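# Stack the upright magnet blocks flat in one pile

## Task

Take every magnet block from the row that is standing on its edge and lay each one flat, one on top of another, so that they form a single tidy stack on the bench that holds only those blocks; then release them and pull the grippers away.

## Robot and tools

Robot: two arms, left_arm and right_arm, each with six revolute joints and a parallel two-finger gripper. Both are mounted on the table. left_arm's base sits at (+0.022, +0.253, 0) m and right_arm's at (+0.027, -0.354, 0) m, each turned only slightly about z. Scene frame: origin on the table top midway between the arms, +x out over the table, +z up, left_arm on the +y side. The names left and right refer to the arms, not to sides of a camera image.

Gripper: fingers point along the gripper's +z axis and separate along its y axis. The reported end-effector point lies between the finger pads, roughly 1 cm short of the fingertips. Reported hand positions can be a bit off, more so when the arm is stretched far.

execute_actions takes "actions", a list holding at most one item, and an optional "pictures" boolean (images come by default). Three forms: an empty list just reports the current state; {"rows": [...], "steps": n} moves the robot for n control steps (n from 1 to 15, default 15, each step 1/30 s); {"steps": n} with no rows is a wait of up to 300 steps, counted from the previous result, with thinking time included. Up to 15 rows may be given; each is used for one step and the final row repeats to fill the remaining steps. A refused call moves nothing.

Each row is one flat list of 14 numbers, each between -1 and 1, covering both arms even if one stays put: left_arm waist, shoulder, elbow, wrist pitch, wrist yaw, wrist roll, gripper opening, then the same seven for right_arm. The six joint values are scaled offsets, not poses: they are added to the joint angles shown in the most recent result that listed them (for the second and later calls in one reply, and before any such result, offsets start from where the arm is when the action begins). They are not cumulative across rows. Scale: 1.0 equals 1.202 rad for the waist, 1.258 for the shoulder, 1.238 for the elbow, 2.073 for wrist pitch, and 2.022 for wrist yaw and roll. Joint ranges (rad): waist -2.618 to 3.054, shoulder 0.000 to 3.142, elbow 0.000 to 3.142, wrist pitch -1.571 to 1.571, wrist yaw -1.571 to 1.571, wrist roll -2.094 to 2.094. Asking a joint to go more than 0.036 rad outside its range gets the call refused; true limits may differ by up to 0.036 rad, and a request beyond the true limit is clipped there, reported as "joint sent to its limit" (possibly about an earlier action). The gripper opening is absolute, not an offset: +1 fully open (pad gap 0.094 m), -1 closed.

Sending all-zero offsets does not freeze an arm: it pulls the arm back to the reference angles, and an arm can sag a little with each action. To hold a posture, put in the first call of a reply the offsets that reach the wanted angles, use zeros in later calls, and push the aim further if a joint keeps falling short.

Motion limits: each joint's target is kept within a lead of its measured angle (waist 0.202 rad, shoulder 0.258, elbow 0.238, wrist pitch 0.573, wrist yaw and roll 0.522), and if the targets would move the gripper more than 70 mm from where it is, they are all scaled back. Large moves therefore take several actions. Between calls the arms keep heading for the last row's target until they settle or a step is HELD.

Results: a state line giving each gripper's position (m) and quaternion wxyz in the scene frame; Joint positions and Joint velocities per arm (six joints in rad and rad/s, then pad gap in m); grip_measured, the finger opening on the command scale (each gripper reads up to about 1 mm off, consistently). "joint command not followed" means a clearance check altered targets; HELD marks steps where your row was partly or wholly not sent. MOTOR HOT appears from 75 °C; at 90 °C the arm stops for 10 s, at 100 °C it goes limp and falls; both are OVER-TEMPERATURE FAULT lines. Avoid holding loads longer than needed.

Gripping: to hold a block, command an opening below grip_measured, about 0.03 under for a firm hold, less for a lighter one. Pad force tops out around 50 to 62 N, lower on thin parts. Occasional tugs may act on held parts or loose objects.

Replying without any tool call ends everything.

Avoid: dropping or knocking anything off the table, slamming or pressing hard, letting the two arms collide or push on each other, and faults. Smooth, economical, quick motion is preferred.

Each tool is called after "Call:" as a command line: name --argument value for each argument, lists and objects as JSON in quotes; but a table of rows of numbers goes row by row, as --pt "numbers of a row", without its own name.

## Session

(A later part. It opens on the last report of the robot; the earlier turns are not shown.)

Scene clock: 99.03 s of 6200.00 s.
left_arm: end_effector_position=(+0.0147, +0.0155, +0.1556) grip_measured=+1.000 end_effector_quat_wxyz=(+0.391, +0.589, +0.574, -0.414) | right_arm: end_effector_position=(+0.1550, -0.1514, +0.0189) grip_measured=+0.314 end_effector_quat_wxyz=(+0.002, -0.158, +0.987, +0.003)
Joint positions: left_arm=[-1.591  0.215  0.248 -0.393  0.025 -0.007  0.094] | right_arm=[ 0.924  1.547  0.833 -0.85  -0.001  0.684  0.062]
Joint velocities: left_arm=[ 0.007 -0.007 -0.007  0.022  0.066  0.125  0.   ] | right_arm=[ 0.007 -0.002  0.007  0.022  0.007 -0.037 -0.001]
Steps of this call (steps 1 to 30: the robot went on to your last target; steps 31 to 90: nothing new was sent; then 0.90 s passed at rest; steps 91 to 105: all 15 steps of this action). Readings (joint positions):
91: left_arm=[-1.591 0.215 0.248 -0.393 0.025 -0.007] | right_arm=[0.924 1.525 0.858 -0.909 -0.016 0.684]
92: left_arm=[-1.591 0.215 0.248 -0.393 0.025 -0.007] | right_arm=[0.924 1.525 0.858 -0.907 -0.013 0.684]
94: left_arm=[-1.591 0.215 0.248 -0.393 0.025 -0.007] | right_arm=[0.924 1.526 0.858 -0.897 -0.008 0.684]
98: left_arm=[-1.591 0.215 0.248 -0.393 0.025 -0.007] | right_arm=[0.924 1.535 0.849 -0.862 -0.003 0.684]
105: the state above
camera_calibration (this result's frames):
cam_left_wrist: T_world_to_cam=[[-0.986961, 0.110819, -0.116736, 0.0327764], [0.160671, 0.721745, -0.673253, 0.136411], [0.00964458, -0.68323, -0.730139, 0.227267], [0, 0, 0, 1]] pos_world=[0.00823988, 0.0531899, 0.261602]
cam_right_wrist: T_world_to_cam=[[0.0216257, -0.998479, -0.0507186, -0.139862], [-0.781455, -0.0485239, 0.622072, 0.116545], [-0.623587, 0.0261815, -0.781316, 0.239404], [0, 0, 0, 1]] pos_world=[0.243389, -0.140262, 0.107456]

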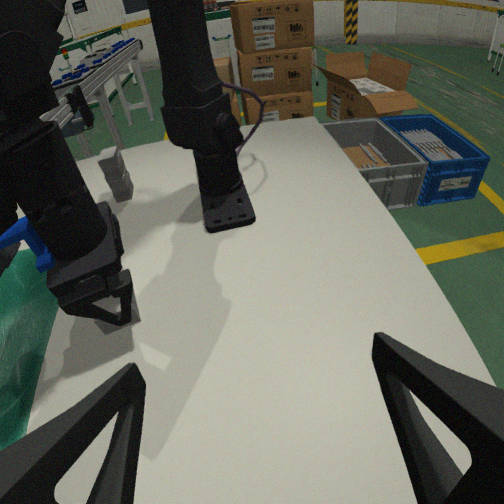

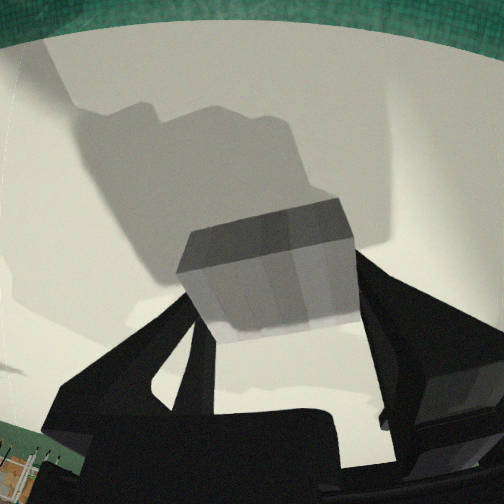

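Call:
execute_actions --actions '[{"rows":[[0,0,0,0,0,0,1,0,0,0,0,0,0,0.28],[0,0,0,0,0,0,1,0,0,0,0,0,0,0.3],[0,0,0,0,0,0,1,0,0,0,0,0,0,0.32],[0,0,0,0,0,0,1,0,0,0,0,0,0,0.36],[0,0,0,0,0,0,1,0,0,0,0,0,0,0.6],[0,0,0,0,0,0,1,0,-0.01,0.01,-0.01,0,0,1],[0,0,0,0,0,0,1,0,-0.02,0.022,-0.025,0,0,1],[0,0,0,0,0,0,1,0,-0.026,0.032,-0.037,0,0,1],[0,0,0,0,0,0,1,0,-0.032,0.042,-0.049,0,0,1],[0,0,0,0,0,0,1,0,-0.038,0.052,-0.061,0,0,1],[0,0,0,0,0,0,1,0,-0.044,0.062,-0.073,0,0,1],[0,0,0,0,0,0,1,0,-0.052,0.074,-0.085,0,0,1],[0,0,0,0,0,0,1,0,-0.06,0.088,-0.097,0,0,1],[0,0,0,0,0,0,1,0,-0.07,0.105,-0.11,0,0,1],[0,0,0,0,0,0,1,0,-0.08,0.125,-0.12,0,0,1]],"steps":15}]' --pictures false

Call:
execute_actions --actions '[{"steps":6}]' --pictures false

Call:
execute_actions --actions '[{"rows":[[0,0,0,0,0,0,1,0,-0.06,0,0,0,0,1],[0,0,0,0,0,0,1,0,-0.12,0,0,0,0,1],[0,0,0,0,0,0,1,0,-0.18,0,0,0,-0.04,1],[0,0,0,0,0,0,1,0,-0.24,0,0,0,-0.08,1],[0,0,0,0,0,0,1,-0.04,-0.3,0,0.03,0,-0.12,1],[0,0,0,0,0,0,1,-0.08,-0.36,-0.03,0.06,0,-0.16,1],[0,0,0,0,0,0,1,-0.13,-0.42,-0.06,0.1,0,-0.2,1],[0,0,0,0,0,0,1,-0.19,-0.48,-0.1,0.14,0,-0.24,1],[0,0,0,0,0,0,1,-0.25,-0.54,-0.15,0.18,-0.03,-0.28,1],[0,0,0,0,0,0,1,-0.31,-0.6,-0.2,0.22,-0.06,-0.32,1],[0,0,0,0,0,0,1,-0.37,-0.66,-0.25,0.26,-0.09,-0.34,1],[0.06,0,0,0,-0.01,0,1,-0.43,-0.72,-0.3,0.3,-0.12,-0.34,1],[0.13,0,0,0,-0.02,0,1,-0.49,-0.77,-0.35,0.34,-0.15,-0.34,1],[0.2,0,0,0,-0.02,0,1,-0.55,-0.81,-0.4,0.38,-0.15,-0.34,1],[0.277,0,0,0,-0.02,0.006,1,-0.6,-0.85,-0.45,0.42,-0.15,-0.34,1]],"steps":15}]' --pictures false

Call:
execute_actions --actions '[{"steps":15}]'

Scene clock: 113.50 s of 6200.00 s.
left_arm: end_effector_position=(+0.0147, +0.0155, +0.1556) grip_measured=+1.000 end_effector_quat_wxyz=(+0.391, +0.589, +0.574, -0.414) | right_arm: end_effector_position=(+0.1540, -0.1528, +0.0521) grip_measured=+1.000 end_effector_quat_wxyz=(+0.001, -0.158, +0.987, +0.002)
Joint positions: left_arm=[-1.591  0.215  0.248 -0.393  0.025 -0.007  0.094] | right_arm=[ 0.924  1.488  0.92  -0.999 -0.002  0.684  0.094]
Joint velocities: left_arm=[ 0.017  0.012 -0.002 -0.022  0.022 -0.022  0.   ] | right_arm=[ 0.017 -0.315  0.598 -0.74  -0.037 -0.007  0.   ]
Steps of this call (steps 1 to 15: the robot went on to your last target; steps 16 to 90: nothing new was sent; then 10.97 s passed at rest; steps 91 to 105: all 15 steps of this action). Readings (joint positions):
91: left_arm=[-1.591 0.215 0.248 -0.393 0.025 -0.007] | right_arm=[0.924 1.547 0.833 -0.850 -0.001 0.684]
92: left_arm=[-1.591 0.215 0.248 -0.393 0.025 -0.007] | right_arm=[0.924 1.547 0.833 -0.850 -0.001 0.684]
94: left_arm=[-1.591 0.215 0.248 -0.393 0.025 -0.007] | right_arm=[0.924 1.547 0.833 -0.850 -0.001 0.684]
98: left_arm=[-1.591 0.215 0.248 -0.393 0.025 -0.007] | right_arm=[0.924 1.544 0.834 -0.863 -0.002 0.684]
105: the state above

Scene clock: 113.70 s of 6200.00 s.
left_arm: end_effector_position=(+0.0147, +0.0155, +0.1556) grip_measured=+1.000 end_effector_quat_wxyz=(+0.391, +0.589, +0.574, -0.414) | right_arm: end_effector_position=(+0.1566, -0.1487, +0.0726) grip_measured=+1.000 end_effector_quat_wxyz=(+0.012, -0.158, +0.987, +0.014)
Joint positions: left_arm=[-1.591  0.215  0.248 -0.393  0.025 -0.007  0.094] | right_arm=[ 0.924  1.452  0.972 -1.054 -0.002  0.684  0.094]
Joint velocities: left_arm=[ 0.017  0.032 -0.007 -0.066 -0.007 -0.051  0.   ] | right_arm=[-0.002 -0.002  0.017 -0.212 -0.037  0.051  0.   ]
Steps of this call (steps 1 to 6: the robot went on to your last target). Readings (joint positions):
1: left_arm=[-1.591 0.215 0.248 -0.393 0.025 -0.007] | right_arm=[0.924 1.477 0.939 -1.017 -0.002 0.684]
2: left_arm=[-1.591 0.215 0.248 -0.393 0.025 -0.007] | right_arm=[0.924 1.466 0.954 -1.029 -0.002 0.684]
4: left_arm=[-1.591 0.215 0.248 -0.393 0.025 -0.007] | right_arm=[0.924 1.454 0.970 -1.043 -0.002 0.684]
6: the state above

Scene clock: 114.20 s of 6200.00 s.
left_arm: end_effector_position=(+0.0563, +0.0180, +0.1556) grip_measured=+1.000 end_effector_quat_wxyz=(+0.426, +0.536, +0.623, -0.377) | right_arm: end_effector_position=(+0.2445, -0.2238, +0.2236) grip_measured=+1.000 end_effector_quat_wxyz=(+0.513, -0.170, +0.813, +0.217)
Joint positions: left_arm=[-1.418  0.215  0.248 -0.393  0.02  -0.006  0.094] | right_arm=[ 0.325  0.474  0.553 -0.475 -0.187  0.116  0.094]
Joint velocities: left_arm=[ 2.147  0.007  0.012  0.051 -0.095  0.095  0.   ] | right_arm=[-1.976 -1.56  -2.     2.117 -0.74  -0.755  0.   ]
Steps of this call (steps 1 to 15: all 15 steps of this action). Readings (joint positions):
1: left_arm=[-1.591 0.215 0.248 -0.393 0.025 -0.007] | right_arm=[0.924 1.447 0.972 -1.057 -0.002 0.684]
2: left_arm=[-1.591 0.215 0.248 -0.393 0.025 -0.007] | right_arm=[0.924 1.427 0.969 -1.056 -0.003 0.684]
4: left_arm=[-1.591 0.215 0.248 -0.393 0.025 -0.007] | right_arm=[0.924 1.328 0.966 -1.055 -0.004 0.652]
8: left_arm=[-1.591 0.215 0.248 -0.393 0.025 -0.007] | right_arm=[0.820 0.996 0.942 -0.943 -0.017 0.461]
15: the state above

Scene clock: 114.70 s of 6200.00 s.
left_arm: end_effector_position=(+0.0968, +0.0276, +0.1555) grip_measured=+1.000 end_effector_quat_wxyz=(+0.462, +0.482, +0.666, -0.333) | right_arm: end_effector_position=(+0.2593, -0.2301, +0.2421) grip_measured=+1.000 end_effector_quat_wxyz=(+0.609, -0.198, +0.740, +0.206)
Joint positions: left_arm=[-1.263  0.215  0.248 -0.393 -0.006 -0.     0.094] | right_arm=[ 0.211  0.4    0.417 -0.198 -0.292  0.012  0.094]
Joint velocities: left_arm=[-0.007 -0.017 -0.002 -0.022 -0.022 -0.022  0.   ] | right_arm=[ 0.017  0.017  0.002  0.007 -0.007 -0.037  0.   ]
Steps of this call (steps 1 to 15: the robot went on to your last target). Readings (joint positions):
1: left_arm=[-1.351 0.215 0.248 -0.393 0.013 -0.005] | right_arm=[0.268 0.431 0.495 -0.420 -0.205 0.095]
2: left_arm=[-1.302 0.215 0.248 -0.393 0.004 -0.005] | right_arm=[0.233 0.407 0.456 -0.382 -0.218 0.079]
4: left_arm=[-1.266 0.215 0.248 -0.393 -0.006 -0.004] | right_arm=[0.212 0.400 0.421 -0.331 -0.242 0.054]
8: left_arm=[-1.263 0.215 0.248 -0.393 -0.006 -0.002] | right_arm=[0.211 0.400 0.417 -0.249 -0.274 0.027]
15: the state above
camera_calibration (this result's frames):
cam_left_wrist: T_world_to_cam=[[-0.961988, -0.238168, -0.133626, 0.122327], [-0.0891038, 0.736259, -0.670807, 0.137902], [0.258148, -0.633402, -0.729494, 0.209167], [0, 0, 0, 1]] pos_world=[0.0759688, 0.0600896, 0.261438]
cam_right_wrist: T_world_to_cam=[[0.503308, -0.787578, -0.355531, -0.211943], [-0.756805, -0.203194, -0.621255, 0.314362], [0.417046, 0.58175, -0.698312, 0.318787], [0, 0, 0, 1]] pos_world=[0.211635, -0.288499, 0.34256]

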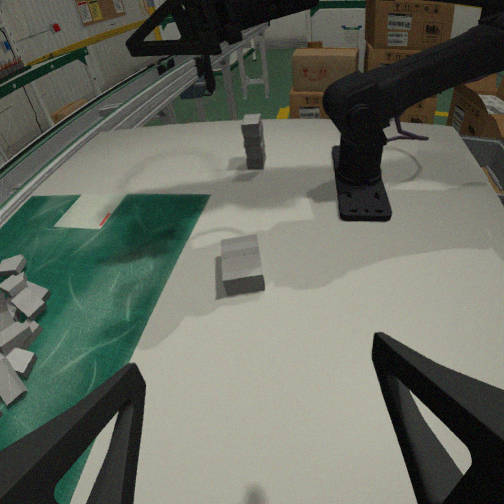

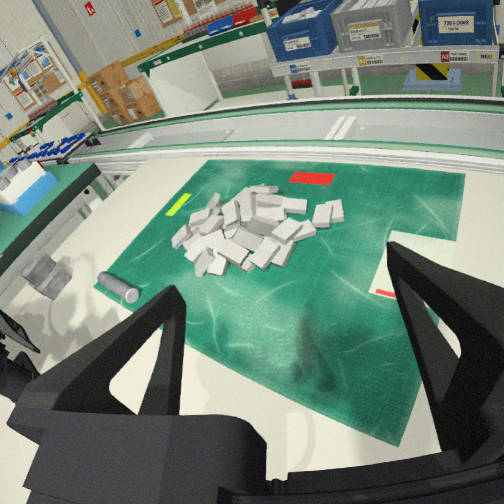

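Call:
execute_actions --actions '[{"rows":[[0.04,0.03,0.02,0.08,0,0,1,0,0,0,0,0,0,1],[0.04,0.07,0.04,0.13,0,0,1,0,0,0,0,0,0,1],[0.04,0.12,0.06,0.18,0,0,1,0,0,0,0,0,0,1],[0.04,0.17,0.06,0.22,0,0,1,0,0,0,0,0,0,1],[0.04,0.22,0.06,0.26,0,0,1,0,0,0,0,0,0,1],[0.04,0.27,0.06,0.29,0,0,1,0,0,0,0,0,0,1],[0.04,0.32,0.06,0.32,0,0,1,0,0,0,0,0,0,1],[0.04,0.38,0.06,0.35,0,0,1,0,0,0,0,0,0,1],[0.04,0.44,0.06,0.38,0,0,1,0,0,0,0,0,0,1],[0.04,0.5,0.06,0.41,0,0,1,0,0,0,0,0,0,1],[0.04,0.56,0.06,0.44,0,0,1,0,0,0,0,0,0,1],[0.04,0.62,0.06,0.47,0,0,1,0,0,0,0,0,0,1],[0.04,0.68,0.06,0.5,0,0,1,0,0,0,0,0,0,1],[0.04,0.74,0.06,0.52,0,0,1,0,0,0,0,0,0,1],[0.04,0.8,0.06,0.54,0,0,1,0,0,0,0,0,0,1]],"steps":15}]' --pictures false

Call:
execute_actions --actions '[{"steps":8}]' --pictures false

Scene clock: 124.90 s of 6200.00 s.
left_arm: end_effector_position=(+0.1450, -0.0763, +0.1544) grip_measured=+1.000 end_effector_quat_wxyz=(+0.494, +0.456, +0.657, -0.342) | right_arm: end_effector_position=(+0.2593, -0.2293, +0.2444) grip_measured=+1.000 end_effector_quat_wxyz=(+0.613, -0.200, +0.736, +0.206)
Joint positions: left_arm=[-1.222  1.079  0.308  0.488 -0.005 -0.     0.094] | right_arm=[ 0.211  0.4    0.417 -0.188 -0.297  0.008  0.094]
Joint velocities: left_arm=[-0.002  2.195 -0.007  1.59  -0.007 -0.022  0.   ] | right_arm=[-0.002 -0.012 -0.017  0.007  0.007  0.081  0.   ]
Steps of this call (steps 1 to 15: the robot went on to your last target; steps 16 to 90: nothing new was sent; then 6.70 s passed at rest; steps 91 to 105: all 15 steps of this action). Readings (joint positions):
91: left_arm=[-1.257 0.218 0.248 -0.381 -0.005 -0.000] | right_arm=[0.211 0.400 0.417 -0.188 -0.297 0.008]
92: left_arm=[-1.244 0.231 0.249 -0.351 -0.005 -0.000] | right_arm=[0.211 0.400 0.417 -0.188 -0.297 0.008]
94: left_arm=[-1.226 0.310 0.270 -0.245 -0.005 -0.000] | right_arm=[0.211 0.400 0.417 -0.188 -0.297 0.008]
98: left_arm=[-1.222 0.553 0.305 0.047 -0.005 -0.000] | right_arm=[0.211 0.400 0.417 -0.188 -0.297 0.008]
105: the state above

Scene clock: 125.17 s of 6200.00 s.
left_arm: end_effector_position=(+0.1505, -0.0912, +0.1435) grip_measured=+1.000 end_effector_quat_wxyz=(+0.499, +0.453, +0.652, -0.346) | right_arm: end_effector_position=(+0.2593, -0.2293, +0.2444) grip_measured=+1.000 end_effector_quat_wxyz=(+0.613, -0.200, +0.736, +0.206)
Joint positions: left_arm=[-1.222  1.23   0.308  0.656 -0.005 -0.     0.094] | right_arm=[ 0.211  0.4    0.417 -0.188 -0.297  0.008  0.094]
Joint velocities: left_arm=[ 0.012  0.012 -0.007  0.315 -0.051  0.051  0.   ] | right_arm=[-0.007  0.017 -0.007 -0.022 -0.037 -0.081  0.   ]
Steps of this call (steps 1 to 8: the robot went on to your last target). Readings (joint positions):
1: left_arm=[-1.222 1.146 0.308 0.532 -0.005 -0.000] | right_arm=[0.211 0.400 0.417 -0.188 -0.297 0.008]
2: left_arm=[-1.222 1.193 0.308 0.556 -0.005 -0.000] | right_arm=[0.211 0.400 0.417 -0.188 -0.297 0.008]
4: left_arm=[-1.222 1.229 0.308 0.584 -0.005 -0.000] | right_arm=[0.211 0.400 0.417 -0.188 -0.297 0.008]
8: the state above

Call:
execute_actions --actions '[{"rows":[[0,0.03,0.005,0.06,0,0,1,0,0,0,0,0,0,1],[0,0.06,0.005,0.08,0,0,1,0,0,0,0,0,0,1],[0,0.09,0.005,0.1,0,0,1,0,0,0,0,0,0,1],[0,0.12,0.005,0.12,0,0,1,0,0,0,0,0,0,1],[0,0.15,0.005,0.14,0,0,1,0,0,0,0,0,0,1],[0,0.18,0.005,0.16,0,0,1,0,0,0,0,0,0,1],[0,0.21,0.005,0.18,0,0,1,0,0,0,0,0,0,1],[0,0.24,0.005,0.2,0,0,1,0,0,0,0,0,0,1],[0,0.27,0.005,0.2,0,0,1,0,0,0,0,0,0,1],[0,0.3,0.005,0.2,0,0,1,0,0,0,0,0,0,1],[0,0.325,0.005,0.2,0,0,1,0,0,0,0,0,0,1],[0,0.345,0.005,0.2,0,0,1,0,0,0,0,0,0,1],[0,0.36,0.005,0.2,0,0,1,0,0,0,0,0,0,1],[0,0.374,0.005,0.2,0,0,1,0,0,0,0,0,0,1]],"steps":15}]' --pictures false

Call:
execute_actions --actions '[{"steps":12}]'

Scene clock: 132.80 s of 6200.00 s.
left_arm: end_effector_position=(+0.1579, -0.1112, +0.0664) grip_measured=+1.000 end_effector_quat_wxyz=(+0.469, +0.469, +0.675, -0.325) | right_arm: end_effector_position=(+0.2593, -0.2293, +0.2444) grip_measured=+1.000 end_effector_quat_wxyz=(+0.613, -0.200, +0.736, +0.206)
Joint positions: left_arm=[-1.222  1.677  0.308  1.011 -0.005 -0.     0.094] | right_arm=[ 0.211  0.4    0.417 -0.188 -0.297  0.008  0.094]
Joint velocities: left_arm=[ 0.012  0.466 -0.007  0.037 -0.022 -0.037  0.   ] | right_arm=[-0.007 -0.002  0.012 -0.037  0.051 -0.051  0.   ]
Steps of this call (steps 1 to 30: the robot went on to your last target; steps 31 to 90: nothing new was sent; then 4.13 s passed at rest; steps 91 to 105: all 15 steps of this action). Readings (joint positions):
91: left_arm=[-1.222 1.232 0.308 0.709 -0.005 -0.000] | right_arm=[0.211 0.400 0.417 -0.188 -0.297 0.008]
92: left_arm=[-1.222 1.244 0.308 0.727 -0.005 -0.000] | right_arm=[0.211 0.400 0.417 -0.188 -0.297 0.008]
94: left_arm=[-1.222 1.295 0.308 0.785 -0.005 -0.000] | right_arm=[0.211 0.400 0.417 -0.188 -0.297 0.008]
98: left_arm=[-1.222 1.452 0.308 0.907 -0.005 -0.000] | right_arm=[0.211 0.400 0.417 -0.188 -0.297 0.008]
105: the state above

Scene clock: 133.20 s of 6200.00 s.
left_arm: end_effector_position=(+0.1585, -0.1129, +0.0669) grip_measured=+1.000 end_effector_quat_wxyz=(+0.474, +0.466, +0.671, -0.328) | right_arm: end_effector_position=(+0.2593, -0.2293, +0.2444) grip_measured=+1.000 end_effector_quat_wxyz=(+0.613, -0.200, +0.736, +0.206)
Joint positions: left_arm=[-1.222  1.696  0.308  1.044 -0.005 -0.     0.094] | right_arm=[ 0.211  0.4    0.417 -0.188 -0.297  0.008  0.094]
Joint velocities: left_arm=[-0.012 -0.012 -0.002  0.051 -0.081 -0.007  0.   ] | right_arm=[ 0.012  0.007  0.012  0.022 -0.022  0.037  0.   ]
Steps of this call (steps 1 to 12: the robot went on to your last target). Readings (joint positions):
1: left_arm=[-1.222 1.689 0.308 1.011 -0.005 -0.000] | right_arm=[0.211 0.400 0.417 -0.188 -0.297 0.008]
2: left_arm=[-1.222 1.694 0.308 1.012 -0.005 -0.000] | right_arm=[0.211 0.400 0.417 -0.188 -0.297 0.008]
4: left_arm=[-1.222 1.696 0.308 1.020 -0.005 -0.000] | right_arm=[0.211 0.400 0.417 -0.188 -0.297 0.008]
8: left_arm=[-1.222 1.696 0.308 1.038 -0.005 -0.000] | right_arm=[0.211 0.400 0.417 -0.188 -0.297 0.008]
12: the state above
camera_calibration (this result's frames):
cam_left_wrist: T_world_to_cam=[[-0.951267, -0.277446, -0.134591, 0.130327], [-0.113926, 0.721783, -0.682678, 0.190487], [0.286552, -0.634076, -0.718217, 0.0342687], [0, 0, 0, 1]] pos_world=[0.135858, -0.0796029, 0.172195]
cam_right_wrist: T_world_to_cam=[[0.511069, -0.78513, -0.349828, -0.213375], [-0.748793, -0.206842, -0.629703, 0.315076], [0.42204, 0.58377, -0.69361, 0.31799], [0, 0, 0, 1]] pos_world=[0.210772, -0.28799, 0.344321]

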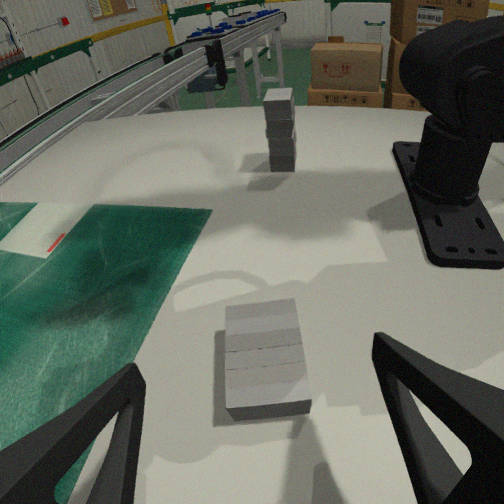

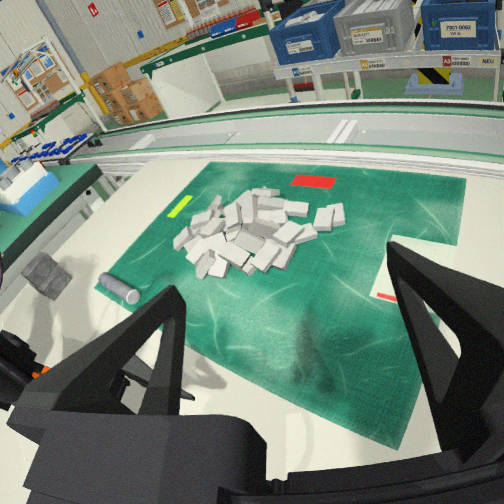

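Call:
execute_actions --actions '[{"rows":[[0,0.02,0.015,0.035,0,0,1,0,0,0,0,0,0,1],[0,0.04,0.022,0.05,0,0,1,0,0,0,0,0,0,1],[0,0.06,0.03,0.065,0,0,1,0,0,0,0,0,0,1],[0,0.08,0.037,0.08,0,0,1,0,0,0,0,0,0,1],[0,0.1,0.044,0.095,0,0,1,0,0,0,0,0,0,1],[0,0.12,0.051,0.11,0,0,1,0,0,0,0,0,0,1],[0,0.14,0.058,0.122,0,0,1,0,0,0,0,0,0,1],[0,0.16,0.065,0.122,0,0,1,0,0,0,0,0,0,1],[0,0.18,0.073,0.122,0,0,1,0,0,0,0,0,0,1],[0,0.195,0.073,0.122,0,0,1,0,0,0,0,0,0,1],[0,0.21,0.073,0.122,0,0,1,0,0,0,0,0,0,1],[0,0.222,0.073,0.122,0,0,0.8,0,0,0,0,0,0,1],[0,0.232,0.073,0.122,0,0,0.6,0,0,0,0,0,0,1],[0,0.24,0.073,0.122,0,0,0.4,0,0,0,0,0,0,1],[0,0.247,0.073,0.122,0,0,0.3,0,0,0,0,0,0,1]],"steps":15}]' --pictures false

Call:
execute_actions --actions '[{"steps":12}]'

Call:
zoom_image --camera "cam_left_wrist" --region '[140,250,380,490]'

Scene clock: 144.20 s of 6200.00 s.
left_arm: end_effector_position=(+0.1658, -0.1328, +0.0314) grip_measured=+0.371 end_effector_quat_wxyz=(+0.474, +0.466, +0.671, -0.328) | right_arm: end_effector_position=(+0.2593, -0.2293, +0.2444) grip_measured=+1.000 end_effector_quat_wxyz=(+0.613, -0.200, +0.736, +0.206)
Joint positions: left_arm=[-1.222  1.977  0.379  1.258 -0.005 -0.     0.064] | right_arm=[ 0.211  0.4    0.417 -0.188 -0.297  0.008  0.094]
Joint velocities: left_arm=[ 0.012  0.354 -0.012  0.095 -0.022 -0.022 -0.14 ] | right_arm=[-0.002  0.002 -0.027 -0.095  0.022  0.007  0.   ]
Steps of this call (steps 1 to 30: the robot went on to your last target; steps 31 to 90: nothing new was sent; then 7.50 s passed at rest; steps 91 to 105: all 15 steps of this action). Readings (joint positions):
91: left_arm=[-1.222 1.697 0.308 1.052 -0.005 -0.000] | right_arm=[0.211 0.400 0.417 -0.188 -0.297 0.008]
92: left_arm=[-1.222 1.704 0.308 1.066 -0.005 -0.000] | right_arm=[0.211 0.400 0.417 -0.188 -0.297 0.008]
94: left_arm=[-1.222 1.737 0.316 1.105 -0.005 -0.000] | right_arm=[0.211 0.400 0.417 -0.188 -0.297 0.008]
98: left_arm=[-1.222 1.839 0.351 1.195 -0.005 -0.000] | right_arm=[0.211 0.400 0.417 -0.188 -0.297 0.008]
105: the state above

Scene clock: 144.60 s of 6200.00 s.
left_arm: end_effector_position=(+0.1656, -0.1321, +0.0263) grip_measured=+0.301 end_effector_quat_wxyz=(+0.472, +0.467, +0.673, -0.327) | right_arm: end_effector_position=(+0.2593, -0.2293, +0.2444) grip_measured=+1.000 end_effector_quat_wxyz=(+0.613, -0.200, +0.736, +0.206)
Joint positions: left_arm=[-1.222  1.999  0.379  1.272 -0.005 -0.     0.061] | right_arm=[ 0.211  0.4    0.417 -0.188 -0.297  0.008  0.094]
Joint velocities: left_arm=[ 0.017 -0.007 -0.002  0.081  0.007 -0.066  0.   ] | right_arm=[-0.002  0.002 -0.002 -0.007 -0.037 -0.037  0.   ]
Steps of this call (steps 1 to 12: the robot went on to your last target). Readings (joint positions):
1: left_arm=[-1.222 1.988 0.379 1.258 -0.005 -0.000] | right_arm=[0.211 0.400 0.417 -0.188 -0.297 0.008]
2: left_arm=[-1.222 1.995 0.379 1.258 -0.005 -0.000] | right_arm=[0.211 0.400 0.417 -0.188 -0.297 0.008]
4: left_arm=[-1.222 1.999 0.379 1.258 -0.005 -0.000] | right_arm=[0.211 0.400 0.417 -0.188 -0.297 0.008]
8: left_arm=[-1.222 1.999 0.379 1.268 -0.005 -0.000] | right_arm=[0.211 0.400 0.417 -0.188 -0.297 0.008]
12: the state above
camera_calibration (this result's frames):
cam_left_wrist: T_world_to_cam=[[-0.951498, -0.276821, -0.134249, 0.126379], [-0.115093, 0.724952, -0.679116, 0.177967], [0.285317, -0.630726, -0.72165, -0.00836957], [0, 0, 0, 1]] pos_world=[0.143121, -0.0993123, 0.131787]
cam_right_wrist: T_world_to_cam=[[0.511069, -0.78513, -0.349828, -0.213375], [-0.748793, -0.206842, -0.629703, 0.315076], [0.42204, 0.58377, -0.69361, 0.31799], [0, 0, 0, 1]] pos_world=[0.210772, -0.28799, 0.344321]

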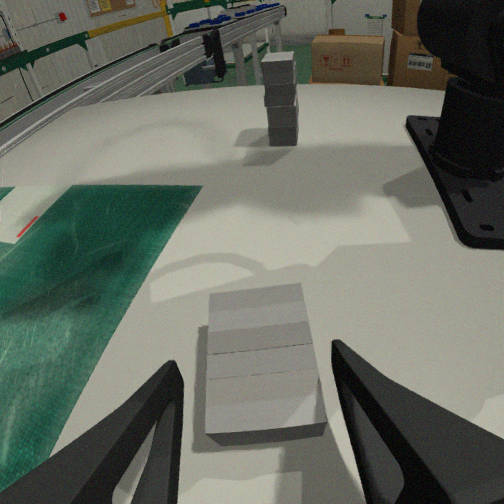

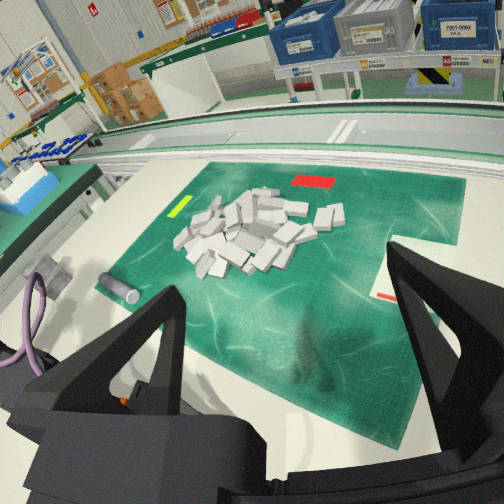

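Region (140, 250, 380, 490) of cam_left_wrist's 504x504 image, scaled by 2.100, with more detail than that image has.

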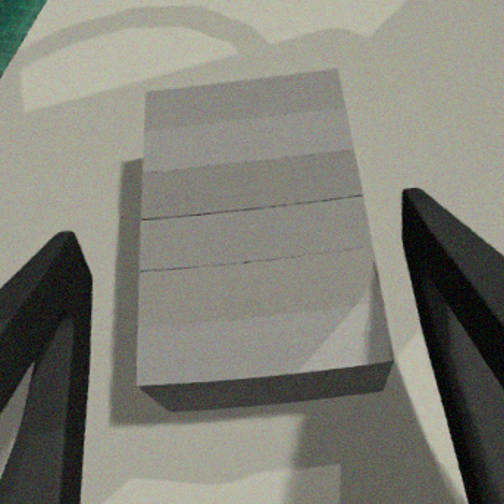

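Call:
execute_actions --actions '[{"rows":[[-0.012,0.01,0.024,0.025,0,0,0.3,0,0,0,0,0,0,1],[-0.012,0.018,0.024,0.033,0,0,0.3,0,0,0,0,0,0,1],[-0.012,0.025,0.024,0.033,0,0,0.25,0,0,0,0,0,0,1],[-0.012,0.032,0.024,0.033,0,0,0.2,0,0,0,0,0,0,1],[-0.012,0.038,0.024,0.033,0,0,0.15,0,0,0,0,0,0,1],[-0.012,0.044,0.024,0.033,0,0,0.12,0,0,0,0,0,0,1],[-0.012,0.049,0.024,0.033,0,0,0.1,0,0,0,0,0,0,1]],"steps":15}]'

Call:
zoom_image --camera "cam_left_wrist" --region '[140,250,380,490]'

Scene clock: 153.97 s of 6200.00 s.
left_arm: end_effector_position=(+0.1635, -0.1350, +0.0191) grip_measured=+0.101 end_effector_quat_wxyz=(+0.471, +0.469, +0.670, -0.329) | right_arm: end_effector_position=(+0.2593, -0.2293, +0.2444) grip_measured=+1.000 end_effector_quat_wxyz=(+0.613, -0.200, +0.736, +0.206)
Joint positions: left_arm=[-1.23   2.05   0.389  1.315 -0.005 -0.     0.052] | right_arm=[ 0.211  0.4    0.417 -0.188 -0.297  0.008  0.094]
Joint velocities: left_arm=[ 0.022 -0.012 -0.007  0.022  0.007 -0.022  0.   ] | right_arm=[-0.002 -0.002 -0.002  0.022  0.007  0.022  0.   ]
Steps of this call (steps 1 to 30: the robot went on to your last target; steps 31 to 90: nothing new was sent; then 5.87 s passed at rest; steps 91 to 105: all 15 steps of this action). Readings (joint positions):
91: left_arm=[-1.223 1.999 0.379 1.276 -0.005 -0.000] | right_arm=[0.211 0.400 0.417 -0.188 -0.297 0.008]
92: left_arm=[-1.225 2.000 0.379 1.282 -0.005 -0.000] | right_arm=[0.211 0.400 0.417 -0.188 -0.297 0.008]
94: left_arm=[-1.228 2.009 0.383 1.298 -0.005 -0.000] | right_arm=[0.211 0.400 0.417 -0.188 -0.297 0.008]
98: left_arm=[-1.230 2.039 0.389 1.313 -0.005 -0.000] | right_arm=[0.211 0.400 0.417 -0.188 -0.297 0.008]
105: the state above
camera_calibration (this result's frames):
cam_left_wrist: T_world_to_cam=[[-0.953392, -0.270158, -0.134381, 0.123794], [-0.109396, 0.724547, -0.680488, 0.173924], [0.281204, -0.634071, -0.720332, -0.0146059], [0, 0, 0, 1]] pos_world=[0.141158, -0.101833, 0.124468]
cam_right_wrist: T_world_to_cam=[[0.511069, -0.78513, -0.349828, -0.213375], [-0.748793, -0.206842, -0.629703, 0.315076], [0.42204, 0.58377, -0.69361, 0.31799], [0, 0, 0, 1]] pos_world=[0.210772, -0.28799, 0.344321]

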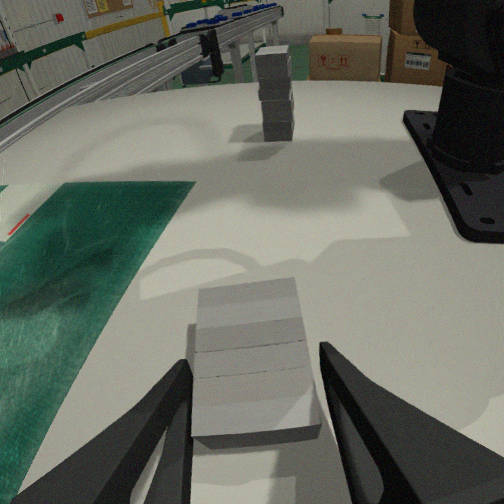

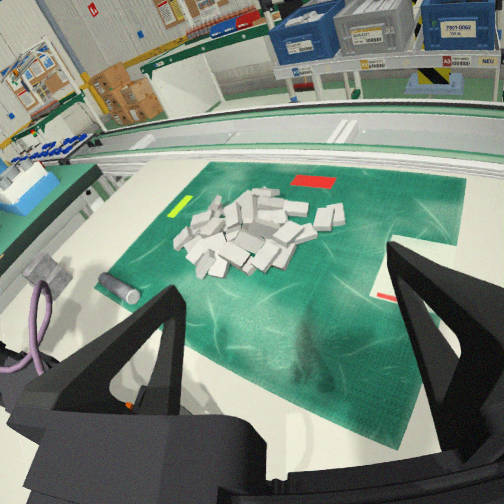

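Region (140, 250, 380, 490) of cam_left_wrist's 504x504 image, scaled by 2.100, with more detail than that image has.

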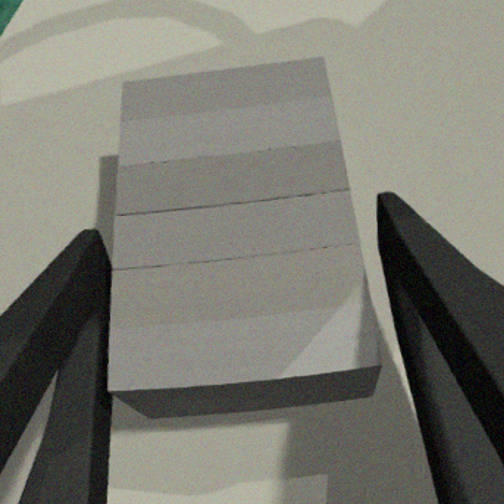

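Call:
execute_actions --actions '[{"rows":[[0.006,0,0,-0.004,0,0,0.08,0,0,0,0,0,0,1],[0.006,0,0,-0.004,0,0,0.06,0,0,0,0,0,0,1],[0.006,0,0,-0.004,0,0,0.04,0,0,0,0,0,0,1],[0.006,0,0,-0.004,0,0,0.02,0,0,0,0,0,0,1],[0.006,0,0,-0.004,0,0,0,0,0,0,0,0,0,1],[0.006,0,0,-0.004,0,0,-0.02,0,0,0,0,0,0,1],[0.006,0,0,-0.004,0,0,-0.04,0,0,0,0,0,0,1],[0.006,0,0,-0.004,0,0,-0.06,0,0,0,0,0,0,1],[0.006,0,0,-0.004,0,0,-0.08,0,0,0,0,0,0,1],[0.006,0,0,-0.004,0,0,-0.1,0,0,0,0,0,0,1],[0.006,0,0,-0.004,0,0,-0.13,0,0,0,0,0,0,1],[0.006,0,0,-0.004,0,0,-0.18,0,0,0,0,0,0,1]],"steps":15}]'

Scene clock: 159.00 s of 6200.00 s.
left_arm: end_effector_position=(+0.1640, -0.1349, +0.0194) grip_measured=-0.091 end_effector_quat_wxyz=(+0.472, +0.469, +0.670, -0.329) | right_arm: end_effector_position=(+0.2593, -0.2293, +0.2444) grip_measured=+1.000 end_effector_quat_wxyz=(+0.613, -0.200, +0.736, +0.206)
Joint positions: left_arm=[-1.228  2.05   0.389  1.317 -0.005 -0.     0.043] | right_arm=[ 0.211  0.4    0.417 -0.188 -0.297  0.008  0.094]
Joint velocities: left_arm=[-0.002 -0.007 -0.007  0.037  0.051  0.007 -0.001] | right_arm=[ 0.002 -0.002 -0.007  0.022 -0.051  0.037  0.   ]
Steps of this call (steps 1 to 15: the robot went on to your last target; steps 16 to 90: nothing new was sent; then 1.53 s passed at rest; steps 91 to 105: all 15 steps of this action). Readings (joint positions):
91: left_arm=[-1.230 2.050 0.389 1.317 -0.005 -0.000] | right_arm=[0.211 0.400 0.417 -0.188 -0.297 0.008]
92: left_arm=[-1.230 2.050 0.389 1.317 -0.005 -0.000] | right_arm=[0.211 0.400 0.417 -0.188 -0.297 0.008]
94: left_arm=[-1.230 2.050 0.389 1.317 -0.005 -0.000] | right_arm=[0.211 0.400 0.417 -0.188 -0.297 0.008]
98: left_arm=[-1.230 2.050 0.389 1.317 -0.005 -0.000] | right_arm=[0.211 0.400 0.417 -0.188 -0.297 0.008]
105: the state above
camera_calibration (this result's frames):
cam_left_wrist: T_world_to_cam=[[-0.952899, -0.271778, -0.134613, 0.124091], [-0.110049, 0.723435, -0.681566, 0.174158], [0.282618, -0.634649, -0.719269, -0.0147932], [0, 0, 0, 1]] pos_world=[0.141593, -0.101656, 0.124764]
cam_right_wrist: T_world_to_cam=[[0.511069, -0.78513, -0.349828, -0.213375], [-0.748793, -0.206842, -0.629703, 0.315076], [0.42204, 0.58377, -0.69361, 0.31799], [0, 0, 0, 1]] pos_world=[0.210772, -0.28799, 0.344321]

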